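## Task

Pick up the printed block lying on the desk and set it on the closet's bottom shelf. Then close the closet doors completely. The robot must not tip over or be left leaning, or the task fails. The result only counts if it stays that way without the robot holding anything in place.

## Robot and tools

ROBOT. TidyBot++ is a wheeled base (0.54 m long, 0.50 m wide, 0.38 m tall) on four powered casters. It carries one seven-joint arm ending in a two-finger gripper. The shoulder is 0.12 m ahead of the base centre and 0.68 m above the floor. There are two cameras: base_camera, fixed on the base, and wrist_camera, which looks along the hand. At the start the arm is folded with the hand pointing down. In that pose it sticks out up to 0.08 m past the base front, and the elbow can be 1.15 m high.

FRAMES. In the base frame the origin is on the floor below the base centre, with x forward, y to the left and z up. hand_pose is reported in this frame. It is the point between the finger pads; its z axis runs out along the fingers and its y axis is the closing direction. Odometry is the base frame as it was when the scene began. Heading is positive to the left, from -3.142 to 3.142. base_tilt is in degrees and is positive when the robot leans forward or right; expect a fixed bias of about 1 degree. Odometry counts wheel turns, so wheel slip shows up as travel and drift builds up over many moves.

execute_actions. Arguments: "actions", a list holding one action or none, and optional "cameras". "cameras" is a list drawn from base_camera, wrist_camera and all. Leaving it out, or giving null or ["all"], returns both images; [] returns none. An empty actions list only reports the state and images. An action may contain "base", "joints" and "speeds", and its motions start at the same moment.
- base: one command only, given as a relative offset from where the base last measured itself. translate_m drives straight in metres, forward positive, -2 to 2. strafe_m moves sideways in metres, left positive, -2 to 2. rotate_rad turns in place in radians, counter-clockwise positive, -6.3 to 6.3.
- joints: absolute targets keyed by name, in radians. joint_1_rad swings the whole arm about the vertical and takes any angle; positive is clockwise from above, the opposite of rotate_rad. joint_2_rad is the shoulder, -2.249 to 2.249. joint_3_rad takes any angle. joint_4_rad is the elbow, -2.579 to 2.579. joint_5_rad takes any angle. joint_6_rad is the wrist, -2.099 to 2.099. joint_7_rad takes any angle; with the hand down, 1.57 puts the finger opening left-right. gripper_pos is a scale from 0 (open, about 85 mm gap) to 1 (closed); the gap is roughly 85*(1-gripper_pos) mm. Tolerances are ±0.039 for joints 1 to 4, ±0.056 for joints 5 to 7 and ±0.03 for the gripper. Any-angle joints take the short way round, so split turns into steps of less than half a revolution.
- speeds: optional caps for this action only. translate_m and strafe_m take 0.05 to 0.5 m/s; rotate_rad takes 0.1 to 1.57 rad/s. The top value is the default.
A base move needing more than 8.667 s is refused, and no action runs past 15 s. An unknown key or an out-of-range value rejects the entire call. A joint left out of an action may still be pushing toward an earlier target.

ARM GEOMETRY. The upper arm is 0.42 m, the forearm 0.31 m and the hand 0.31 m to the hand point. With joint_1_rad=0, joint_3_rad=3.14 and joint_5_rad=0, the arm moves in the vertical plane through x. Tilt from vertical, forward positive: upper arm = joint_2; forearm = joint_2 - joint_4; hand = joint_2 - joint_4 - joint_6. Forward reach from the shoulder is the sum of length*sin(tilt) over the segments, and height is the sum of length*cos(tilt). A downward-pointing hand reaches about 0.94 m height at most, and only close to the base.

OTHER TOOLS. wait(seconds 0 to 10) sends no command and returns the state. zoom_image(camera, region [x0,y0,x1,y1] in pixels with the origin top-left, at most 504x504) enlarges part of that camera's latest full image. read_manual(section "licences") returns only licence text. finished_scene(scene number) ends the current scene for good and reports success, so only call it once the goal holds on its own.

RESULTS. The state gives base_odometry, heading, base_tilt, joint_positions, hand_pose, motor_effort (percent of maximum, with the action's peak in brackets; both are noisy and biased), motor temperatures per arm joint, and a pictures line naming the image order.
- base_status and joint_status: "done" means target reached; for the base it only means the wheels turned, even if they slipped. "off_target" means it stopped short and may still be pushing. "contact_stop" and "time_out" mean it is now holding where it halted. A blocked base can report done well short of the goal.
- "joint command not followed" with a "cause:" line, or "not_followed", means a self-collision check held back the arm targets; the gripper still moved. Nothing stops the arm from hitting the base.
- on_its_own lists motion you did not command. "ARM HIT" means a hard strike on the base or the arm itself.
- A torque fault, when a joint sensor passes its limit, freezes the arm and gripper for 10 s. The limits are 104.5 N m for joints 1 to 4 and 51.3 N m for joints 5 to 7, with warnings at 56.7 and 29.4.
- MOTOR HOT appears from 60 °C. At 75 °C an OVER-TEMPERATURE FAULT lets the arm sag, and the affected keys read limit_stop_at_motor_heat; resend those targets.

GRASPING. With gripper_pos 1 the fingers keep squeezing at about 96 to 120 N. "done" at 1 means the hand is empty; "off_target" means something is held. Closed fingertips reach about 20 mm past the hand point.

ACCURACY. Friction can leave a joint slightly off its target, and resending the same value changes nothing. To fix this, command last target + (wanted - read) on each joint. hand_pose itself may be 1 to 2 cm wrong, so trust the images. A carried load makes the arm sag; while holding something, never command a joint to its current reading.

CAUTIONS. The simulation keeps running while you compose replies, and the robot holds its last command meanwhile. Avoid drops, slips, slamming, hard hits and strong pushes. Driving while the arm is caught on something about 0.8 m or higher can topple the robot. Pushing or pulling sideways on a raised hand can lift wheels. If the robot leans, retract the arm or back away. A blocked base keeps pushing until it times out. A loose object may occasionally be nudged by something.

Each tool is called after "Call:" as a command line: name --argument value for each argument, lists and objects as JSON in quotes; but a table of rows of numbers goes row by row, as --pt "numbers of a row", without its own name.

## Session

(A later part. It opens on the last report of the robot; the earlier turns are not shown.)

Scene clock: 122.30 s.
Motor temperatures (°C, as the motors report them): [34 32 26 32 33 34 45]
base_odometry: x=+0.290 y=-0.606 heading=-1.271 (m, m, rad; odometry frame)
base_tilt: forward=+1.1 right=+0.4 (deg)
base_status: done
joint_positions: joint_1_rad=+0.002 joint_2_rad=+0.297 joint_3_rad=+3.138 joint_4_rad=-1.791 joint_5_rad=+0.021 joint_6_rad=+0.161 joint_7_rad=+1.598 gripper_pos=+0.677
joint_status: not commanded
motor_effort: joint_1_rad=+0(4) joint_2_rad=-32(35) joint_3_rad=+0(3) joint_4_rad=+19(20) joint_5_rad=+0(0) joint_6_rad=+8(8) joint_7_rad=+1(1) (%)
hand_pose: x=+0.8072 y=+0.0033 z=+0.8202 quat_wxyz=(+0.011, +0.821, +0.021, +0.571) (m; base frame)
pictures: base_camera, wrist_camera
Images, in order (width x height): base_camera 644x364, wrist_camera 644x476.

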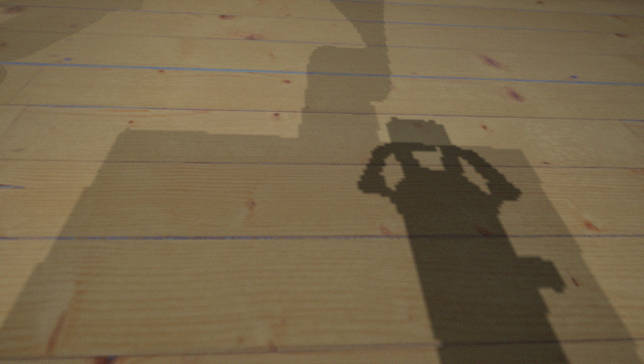

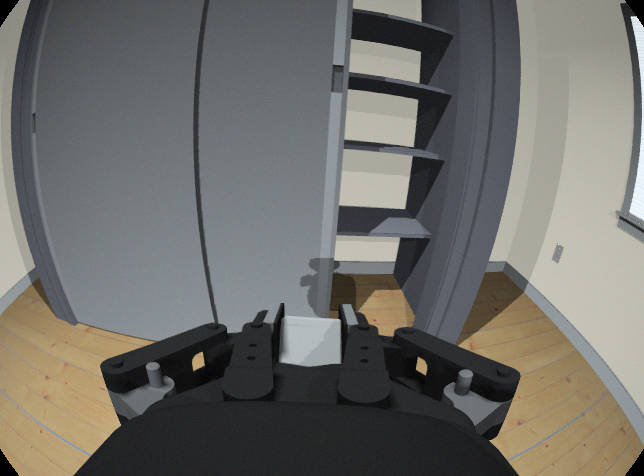

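Call:
execute_actions --actions '[{"base":{"strafe_m":-0.27},"joints":{"joint_2_rad":1.13,"joint_4_rad":-0.85,"joint_6_rad":0.15}}]' --cameras '["wrist_camera"]'

Call:
execute_actions --actions '[{"base":{"translate_m":0.4}}]'

Scene clock: 127.93 s.
Motor temperatures (°C, as the motors report them): [34 32 26 32 33 34 45]
base_odometry: x=+0.032 y=-0.686 heading=-1.271 (m, m, rad; odometry frame)
base_tilt: forward=+1.1 right=+0.4 (deg)
base_status: done
joint_positions: joint_1_rad=+0.006 joint_2_rad=+1.125 joint_3_rad=+3.140 joint_4_rad=-0.865 joint_5_rad=+0.021 joint_6_rad=+0.161 joint_7_rad=+1.598 gripper_pos=+0.677
joint_status: all done
motor_effort: joint_1_rad=+0(4) joint_2_rad=-57(58) joint_3_rad=+0(2) joint_4_rad=+19(21) joint_5_rad=+1(1) joint_6_rad=+8(9) joint_7_rad=+2(1) (%)
hand_pose: x=+1.0868 y=-0.0028 z=+0.6563 quat_wxyz=(+0.014, +0.792, +0.017, +0.610) (m; base frame)
pictures: wrist_camera
Images, in order (width x height): wrist_camera 644x476.

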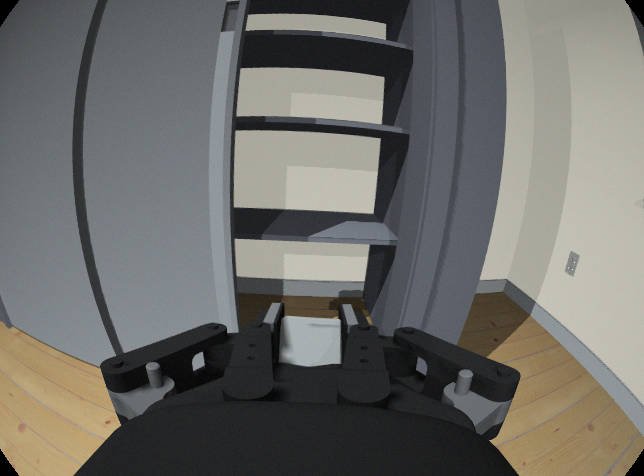

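Scene clock: 130.07 s.
Motor temperatures (°C, as the motors report them): [34 32 26 32 33 34 45]
base_odometry: x=+0.150 y=-1.069 heading=-1.272 (m, m, rad; odometry frame)
base_tilt: forward=+1.1 right=+0.4 (deg)
base_status: done
joint_positions: joint_1_rad=+0.006 joint_2_rad=+1.125 joint_3_rad=+3.140 joint_4_rad=-0.860 joint_5_rad=+0.021 joint_6_rad=+0.161 joint_7_rad=+1.598 gripper_pos=+0.677
joint_status: not commanded
motor_effort: joint_1_rad=+0(4) joint_2_rad=-57(59) joint_3_rad=+0(1) joint_4_rad=+20(21) joint_5_rad=+1(1) joint_6_rad=+8(9) joint_7_rad=+1(1) (%)
hand_pose: x=+1.0877 y=-0.0028 z=+0.6585 quat_wxyz=(+0.014, +0.791, +0.017, +0.612) (m; base frame)
pictures: base_camera, wrist_camera
Images, in order (width x height): base_camera 644x364, wrist_camera 644x476.

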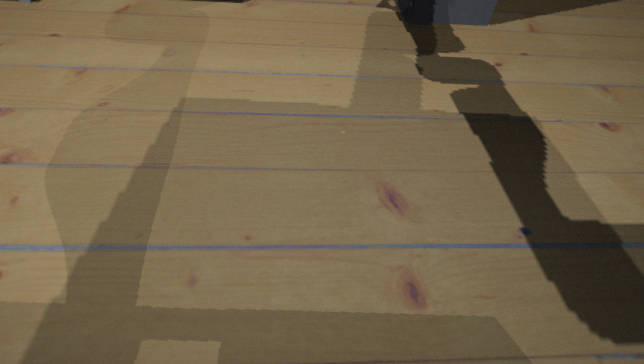

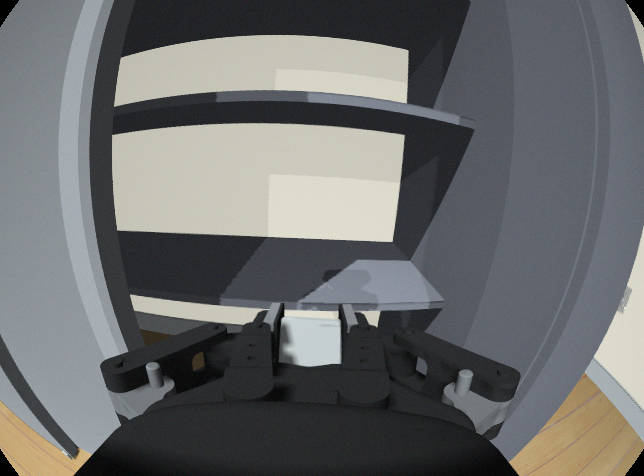

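Call:
execute_actions --actions '[{"base":{"translate_m":0.36},"speeds":{"translate_m":0.25}}]'

Call:
execute_actions --actions '[{"joints":{"joint_2_rad":1.19,"joint_6_rad":0.0}}]'

Scene clock: 135.87 s.
Motor temperatures (°C, as the motors report them): [34 32 26 32 33 34 45]
base_odometry: x=+0.255 y=-1.413 heading=-1.272 (m, m, rad; odometry frame)
base_tilt: forward=+1.1 right=+0.4 (deg)
base_status: done
joint_positions: joint_1_rad=+0.006 joint_2_rad=+1.125 joint_3_rad=+3.140 joint_4_rad=-0.860 joint_5_rad=+0.021 joint_6_rad=+0.161 joint_7_rad=+1.598 gripper_pos=+0.677
joint_status: not commanded
motor_effort: joint_1_rad=+1(3) joint_2_rad=-56(59) joint_3_rad=-1(2) joint_4_rad=+20(20) joint_5_rad=+1(1) joint_6_rad=+8(8) joint_7_rad=+1(1) (%)
hand_pose: x=+1.0878 y=-0.0028 z=+0.6589 quat_wxyz=(+0.014, +0.790, +0.017, +0.612) (m; base frame)
pictures: base_camera, wrist_camera
Images, in order (width x height): base_camera 644x364, wrist_camera 644x476.

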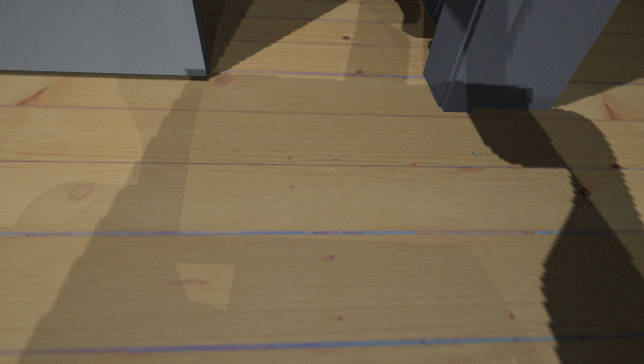

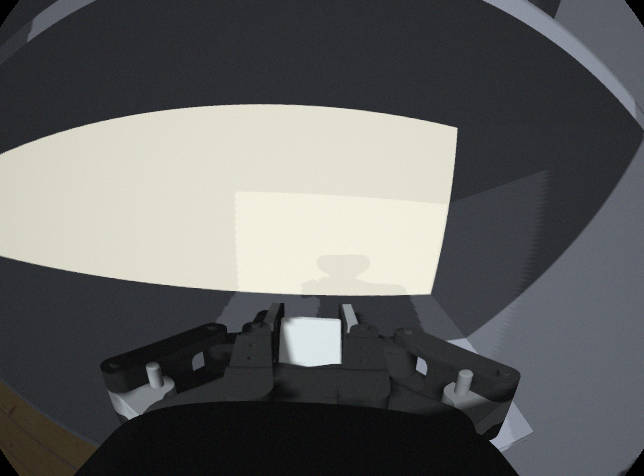

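Scene clock: 136.87 s.
Motor temperatures (°C, as the motors report them): [34 32 26 32 33 34 45]
base_odometry: x=+0.255 y=-1.413 heading=-1.272 (m, m, rad; odometry frame)
base_tilt: forward=+1.1 right=+0.4 (deg)
base_status: not commanded
joint_positions: joint_1_rad=+0.006 joint_2_rad=+1.192 joint_3_rad=+3.140 joint_4_rad=-0.855 joint_5_rad=+0.021 joint_6_rad=+0.032 joint_7_rad=+1.598 gripper_pos=+0.677
joint_status: all done
motor_effort: joint_1_rad=+0(0) joint_2_rad=-57(60) joint_3_rad=+0(1) joint_4_rad=+19(21) joint_5_rad=+1(0) joint_6_rad=+8(8) joint_7_rad=+1(1) (%)
hand_pose: x=+1.0704 y=-0.0035 z=+0.5599 quat_wxyz=(+0.013, +0.845, +0.018, +0.534) (m; base frame)
pictures: base_camera, wrist_camera
Images, in order (width x height): base_camera 644x364, wrist_camera 644x476.

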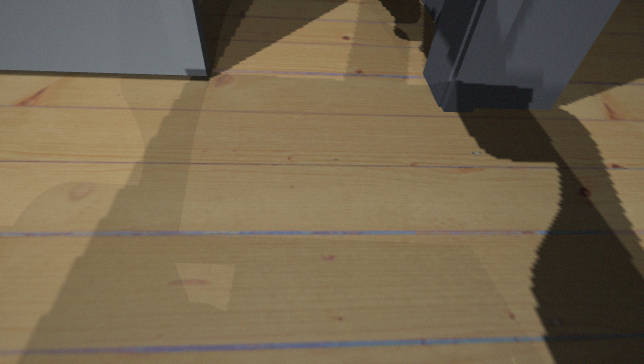

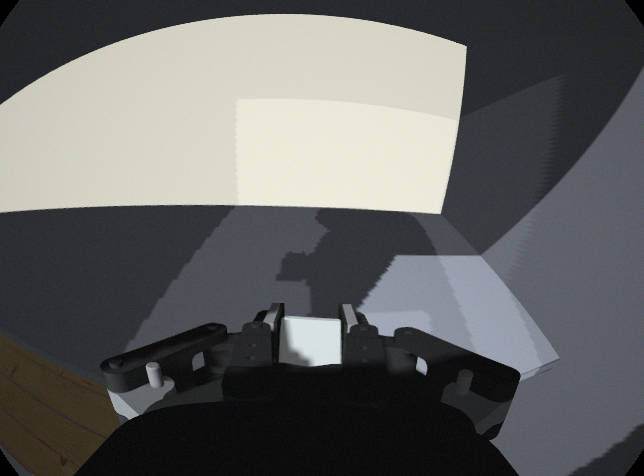

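Call:
execute_actions --actions '[{"base":{"translate_m":0.03},"joints":{"joint_2_rad":1.24}}]' --cameras '["wrist_camera"]'

Call:
execute_actions --actions '[{"joints":{"gripper_pos":0.3}}]' --cameras '[]'

Call:
execute_actions --actions '[{"base":{"translate_m":-0.3},"joints":{"joint_2_rad":1.15}}]' --cameras '["wrist_camera"]'

Call:
execute_actions --actions '[{"base":{"strafe_m":0.33},"joints":{"joint_1_rad":0.3,"joint_7_rad":3.11,"joint_2_rad":-0.25,"joint_4_rad":-1.92,"joint_6_rad":0.14,"gripper_pos":1}}]' --cameras '[]'

Call:
execute_actions --actions '[{"base":{"translate_m":0.38}}]'

Scene clock: 146.13 s.
Motor temperatures (°C, as the motors report them): [34 33 26 32 33 34 45]
base_odometry: x=+0.264 y=-1.442 heading=-1.273 (m, m, rad; odometry frame)
base_tilt: forward=+1.1 right=+0.4 (deg)
base_status: done
joint_positions: joint_1_rad=+0.006 joint_2_rad=+1.235 joint_3_rad=+3.140 joint_4_rad=-0.853 joint_5_rad=+0.021 joint_6_rad=+0.032 joint_7_rad=+1.598 gripper_pos=+0.677
joint_status: all done
motor_effort: joint_1_rad=+0(4) joint_2_rad=-57(60) joint_3_rad=-1(2) joint_4_rad=+19(20) joint_5_rad=+0(1) joint_6_rad=+8(8) joint_7_rad=+1(1) (%)
hand_pose: x=+1.0648 y=-0.0035 z=+0.5201 quat_wxyz=(+0.013, +0.856, +0.018, +0.516) (m; base frame)
pictures: wrist_camera
Images, in order (width x height): wrist_camera 644x476.

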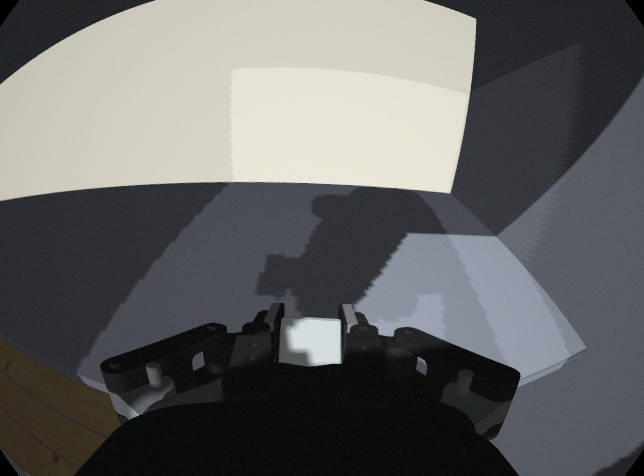

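Scene clock: 147.07 s.
Motor temperatures (°C, as the motors report them): [34 33 26 32 33 34 45]
base_odometry: x=+0.264 y=-1.442 heading=-1.273 (m, m, rad; odometry frame)
base_tilt: forward=+1.1 right=+0.4 (deg)
base_status: not commanded
joint_positions: joint_1_rad=+0.006 joint_2_rad=+1.235 joint_3_rad=+3.140 joint_4_rad=-0.853 joint_5_rad=+0.021 joint_6_rad=+0.032 joint_7_rad=+1.598 gripper_pos=+0.300
joint_status: all done
motor_effort: joint_1_rad=+0(1) joint_2_rad=-57(58) joint_3_rad=+0(1) joint_4_rad=+18(19) joint_5_rad=+1(1) joint_6_rad=+7(8) joint_7_rad=+1(1) (%)
hand_pose: x=+1.0648 y=-0.0035 z=+0.5201 quat_wxyz=(+0.013, +0.856, +0.018, +0.516) (m; base frame)
pictures: none
No camera images: the call's "cameras" was empty. Leave "cameras" out to get every camera's image.

Scene clock: 149.07 s.
Motor temperatures (°C, as the motors report them): [34 33 26 32 33 34 45]
base_odometry: x=+0.176 y=-1.155 heading=-1.273 (m, m, rad; odometry frame)
base_tilt: forward=+1.1 right=+0.4 (deg)
base_status: done
joint_positions: joint_1_rad=+0.004 joint_2_rad=+1.149 joint_3_rad=+3.140 joint_4_rad=-0.851 joint_5_rad=+0.021 joint_6_rad=+0.032 joint_7_rad=+1.598 gripper_pos=+0.300
joint_status: all done
motor_effort: joint_1_rad=+1(9) joint_2_rad=-56(60) joint_3_rad=-1(3) joint_4_rad=+19(20) joint_5_rad=+1(1) joint_6_rad=+7(8) joint_7_rad=+1(1) (%)
hand_pose: x=+1.0757 y=-0.0015 z=+0.6024 quat_wxyz=(+0.013, +0.833, +0.018, +0.553) (m; base frame)
pictures: wrist_camera
Images, in order (width x height): wrist_camera 644x476.

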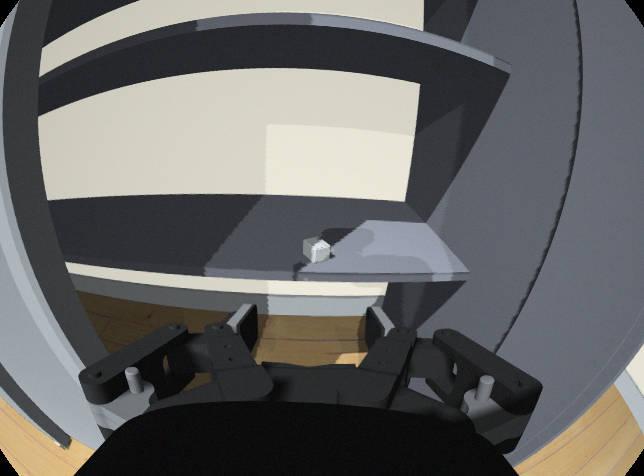

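Scene clock: 151.73 s.
Motor temperatures (°C, as the motors report them): [34 33 26 32 33 34 45]
base_odometry: x=+0.492 y=-1.058 heading=-1.273 (m, m, rad; odometry frame)
base_tilt: forward=+1.1 right=+0.4 (deg)
base_status: done
joint_positions: joint_1_rad=+0.276 joint_2_rad=-0.240 joint_3_rad=+3.139 joint_4_rad=-1.908 joint_5_rad=+0.021 joint_6_rad=+0.099 joint_7_rad=+3.085 gripper_pos=+0.999
joint_status: all done
motor_effort: joint_1_rad=+0(4) joint_2_rad=-13(59) joint_3_rad=+0(2) joint_4_rad=+21(21) joint_5_rad=+0(0) joint_6_rad=+8(9) joint_7_rad=+1(1) (%)
hand_pose: x=+0.6243 y=-0.1396 z=+1.0602 quat_wxyz=(+0.556, +0.570, +0.417, +0.438) (m; base frame)
pictures: none
No camera images: the call's "cameras" was empty. Leave "cameras" out to get every camera's image.

Scene clock: 153.83 s.
Motor temperatures (°C, as the motors report them): [34 33 26 32 33 34 45]
base_odometry: x=+0.604 y=-1.422 heading=-1.272 (m, m, rad; odometry frame)
base_tilt: forward=+1.1 right=+0.4 (deg)
base_status: done
joint_positions: joint_1_rad=+0.277 joint_2_rad=-0.241 joint_3_rad=+3.139 joint_4_rad=-1.910 joint_5_rad=+0.021 joint_6_rad=+0.102 joint_7_rad=+3.085 gripper_pos=+0.999
joint_status: not commanded
motor_effort: joint_1_rad=+0(0) joint_2_rad=-13(17) joint_3_rad=+0(1) joint_4_rad=+20(22) joint_5_rad=+0(0) joint_6_rad=+8(9) joint_7_rad=+1(1) (%)
hand_pose: x=+0.6235 y=-0.1402 z=+1.0609 quat_wxyz=(+0.557, +0.570, +0.416, +0.438) (m; base frame)
pictures: base_camera, wrist_camera
Images, in order (width x height): base_camera 644x364, wrist_camera 644x476.

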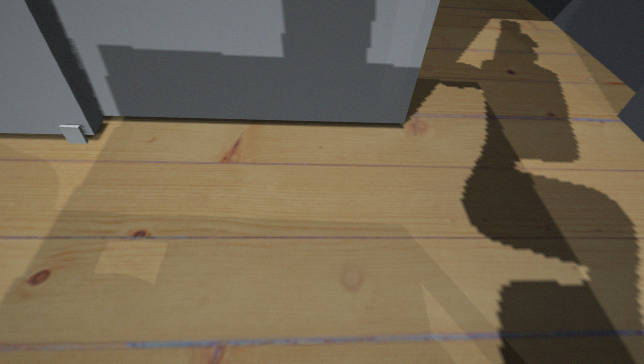

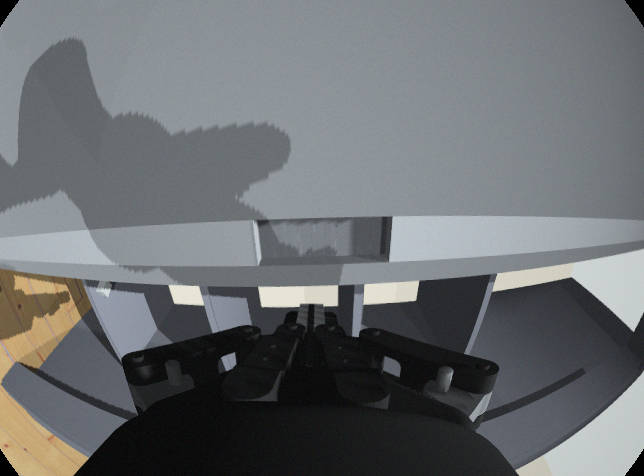

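Call:
execute_actions --actions '[{"base":{"strafe_m":0.075}}]' --cameras '["wrist_camera"]'

Call:
execute_actions --actions '[{"base":{"translate_m":0.09},"speeds":{"translate_m":0.1}}]' --cameras '["wrist_camera"]'

Call:
execute_actions --actions '[{"base":{"strafe_m":-0.3},"speeds":{"strafe_m":0.1},"joints":{"joint_2_rad":-0.2,"joint_1_rad":0.36,"joint_3_rad":3.22}}]'

Scene clock: 159.27 s.
Motor temperatures (°C, as the motors report them): [34 33 26 32 33 34 45]
base_odometry: x=+0.675 y=-1.400 heading=-1.273 (m, m, rad; odometry frame)
base_tilt: forward=+1.1 right=+0.4 (deg)
base_status: done
joint_positions: joint_1_rad=+0.280 joint_2_rad=-0.241 joint_3_rad=+3.137 joint_4_rad=-1.910 joint_5_rad=+0.021 joint_6_rad=+0.102 joint_7_rad=+3.085 gripper_pos=+0.999
joint_status: not commanded
motor_effort: joint_1_rad=+0(2) joint_2_rad=-13(15) joint_3_rad=+1(3) joint_4_rad=+21(21) joint_5_rad=+1(1) joint_6_rad=+8(8) joint_7_rad=+1(1) (%)
hand_pose: x=+0.6234 y=-0.1402 z=+1.0608 quat_wxyz=(+0.557, +0.570, +0.416, +0.438) (m; base frame)
pictures: wrist_camera
Images, in order (width x height): wrist_camera 644x476.

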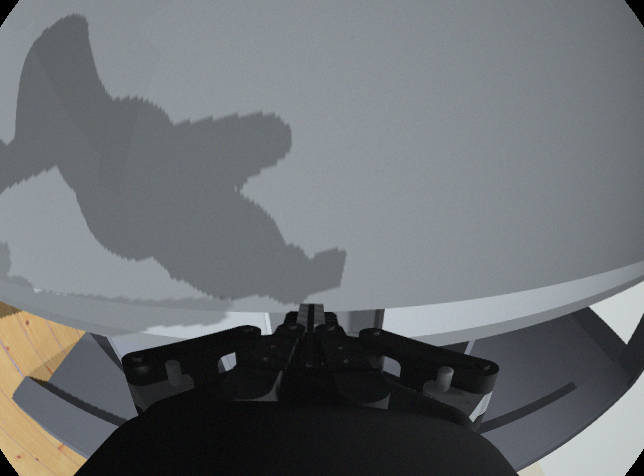

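Scene clock: 160.70 s.
Motor temperatures (°C, as the motors report them): [34 33 26 32 33 34 45]
base_odometry: x=+0.702 y=-1.485 heading=-1.273 (m, m, rad; odometry frame)
base_tilt: forward=+1.1 right=+0.4 (deg)
base_status: done
joint_positions: joint_1_rad=+0.318 joint_2_rad=-0.354 joint_3_rad=+3.170 joint_4_rad=-1.956 joint_5_rad=+0.021 joint_6_rad=+0.103 joint_7_rad=+3.085 gripper_pos=+0.999
joint_status: not commanded
motor_effort: joint_1_rad=-6(7) joint_2_rad=+11(14) joint_3_rad=-7(8) joint_4_rad=+27(30) joint_5_rad=+2(1) joint_6_rad=+12(14) joint_7_rad=+0(1) (%)
hand_pose: x=+0.5696 y=-0.1636 z=+1.0892 quat_wxyz=(+0.589, +0.566, +0.380, +0.435) (m; base frame)
pictures: wrist_camera
Images, in order (width x height): wrist_camera 644x476.

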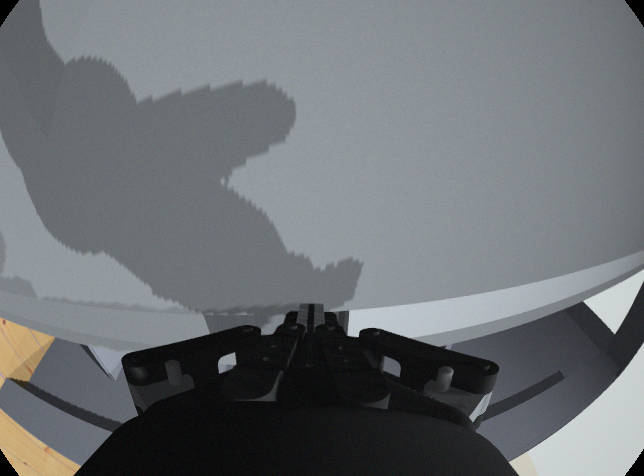

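Scene clock: 164.37 s.
Motor temperatures (°C, as the motors report them): [34 33 26 32 33 34 45]
base_odometry: x=+0.415 y=-1.573 heading=-1.273 (m, m, rad; odometry frame)
base_tilt: forward=+1.1 right=+0.4 (deg)
base_status: done
joint_positions: joint_1_rad=+0.346 joint_2_rad=-0.242 joint_3_rad=+3.215 joint_4_rad=-1.909 joint_5_rad=+0.021 joint_6_rad=+0.127 joint_7_rad=+3.085 gripper_pos=+0.999
joint_status: joint_2_rad off_target (ended at -0.242, target -0.200); the others done
motor_effort: joint_1_rad=+0(10) joint_2_rad=-8(28) joint_3_rad=-1(14) joint_4_rad=+19(27) joint_5_rad=+1(1) joint_6_rad=+7(12) joint_7_rad=+1(1) (%)
hand_pose: x=+0.5963 y=-0.2170 z=+1.0695 quat_wxyz=(+0.591, +0.593, +0.364, +0.408) (m; base frame)
pictures: base_camera, wrist_camera
Images, in order (width x height): base_camera 644x364, wrist_camera 644x476.

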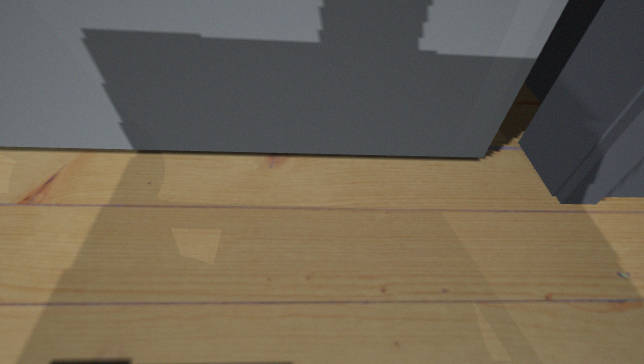

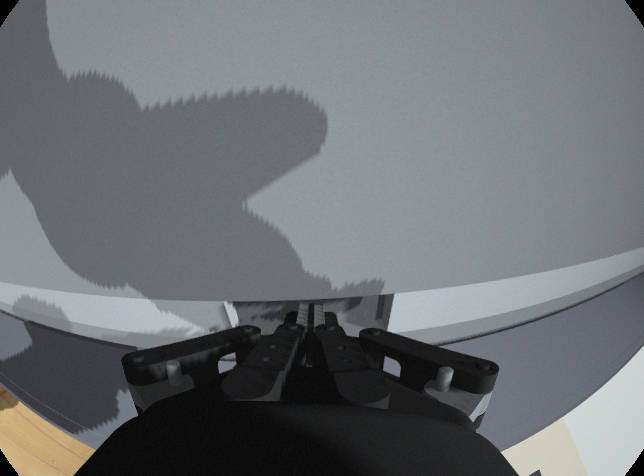

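Call:
execute_actions --actions '[{"base":{"strafe_m":-0.2},"speeds":{"strafe_m":0.08},"joints":{"joint_2_rad":-0.1,"joint_4_rad":-1.85}}]'

Call:
execute_actions --actions '[{"base":{"translate_m":-0.25},"joints":{"joint_1_rad":0.15,"joint_3_rad":3.1}}]'

Scene clock: 171.87 s.
Motor temperatures (°C, as the motors report them): [34 33 26 32 33 34 45]
base_odometry: x=+0.224 y=-1.632 heading=-1.273 (m, m, rad; odometry frame)
base_tilt: forward=+1.0 right=+0.4 (deg)
base_status: done
joint_positions: joint_1_rad=+0.273 joint_2_rad=-0.322 joint_3_rad=+3.098 joint_4_rad=-1.952 joint_5_rad=+0.021 joint_6_rad=+0.084 joint_7_rad=+3.086 gripper_pos=+0.999
joint_status: joint_2_rad off_target (ended at -0.322, target -0.100); joint_4_rad off_target (ended at -1.952, target -1.850)
motor_effort: joint_1_rad=+18(20) joint_2_rad=+35(37) joint_3_rad=+23(26) joint_4_rad=+41(43) joint_5_rad=-1(2) joint_6_rad=+22(22) joint_7_rad=+0(0) (%)
hand_pose: x=+0.5990 y=-0.1054 z=+1.0697 quat_wxyz=(+0.556, +0.552, +0.429, +0.451) (m; base frame)
pictures: base_camera, wrist_camera
Images, in order (width x height): base_camera 644x364, wrist_camera 644x476.

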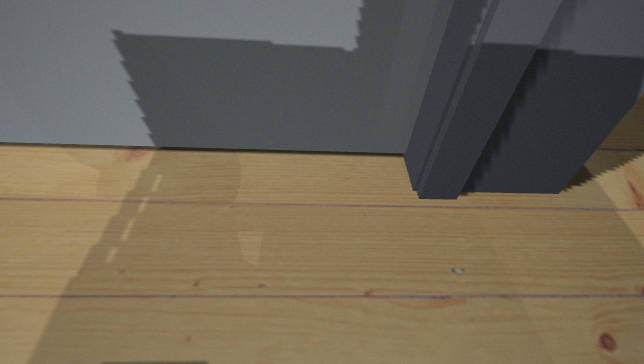

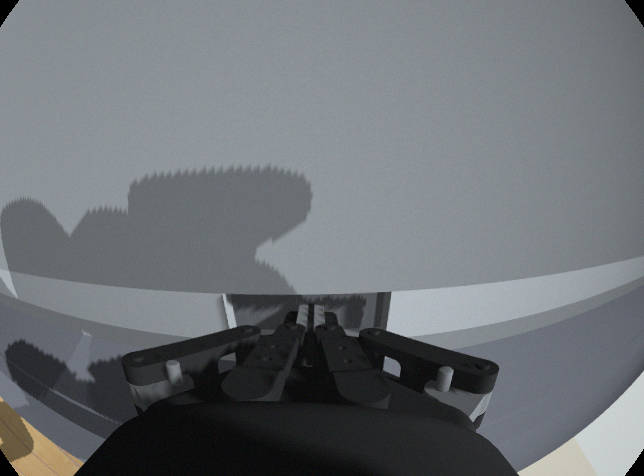

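Scene clock: 173.63 s.
Motor temperatures (°C, as the motors report them): [34 33 26 32 33 34 45]
base_odometry: x=+0.151 y=-1.393 heading=-1.273 (m, m, rad; odometry frame)
base_tilt: forward=+1.1 right=+0.4 (deg)
base_status: done
joint_positions: joint_1_rad=+0.172 joint_2_rad=-0.100 joint_3_rad=+3.109 joint_4_rad=-1.852 joint_5_rad=+0.021 joint_6_rad=+0.111 joint_7_rad=+3.086 gripper_pos=+0.999
joint_status: all done
on_its_own: joint_2_rad moved +0.223 to your old target -0.100; joint_4_rad moved +0.100 to your old target -1.850
motor_effort: joint_1_rad=+0(18) joint_2_rad=-18(36) joint_3_rad=+0(23) joint_4_rad=+21(41) joint_5_rad=+1(2) joint_6_rad=+8(21) joint_7_rad=+1(0) (%)
hand_pose: x=+0.6912 y=-0.0774 z=+1.0216 quat_wxyz=(+0.507, +0.559, +0.472, +0.456) (m; base frame)
pictures: base_camera, wrist_camera
Images, in order (width x height): base_camera 644x364, wrist_camera 644x476.

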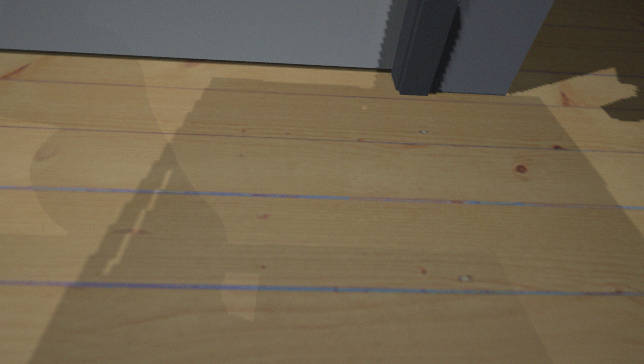

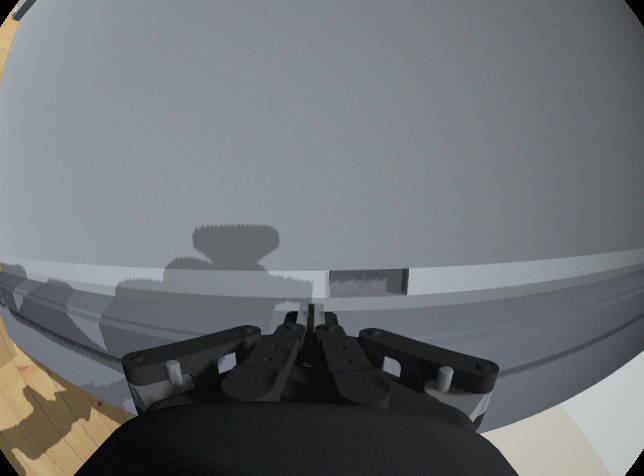

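Call:
finished_scene --scene 2

The scene is finished: the task was done.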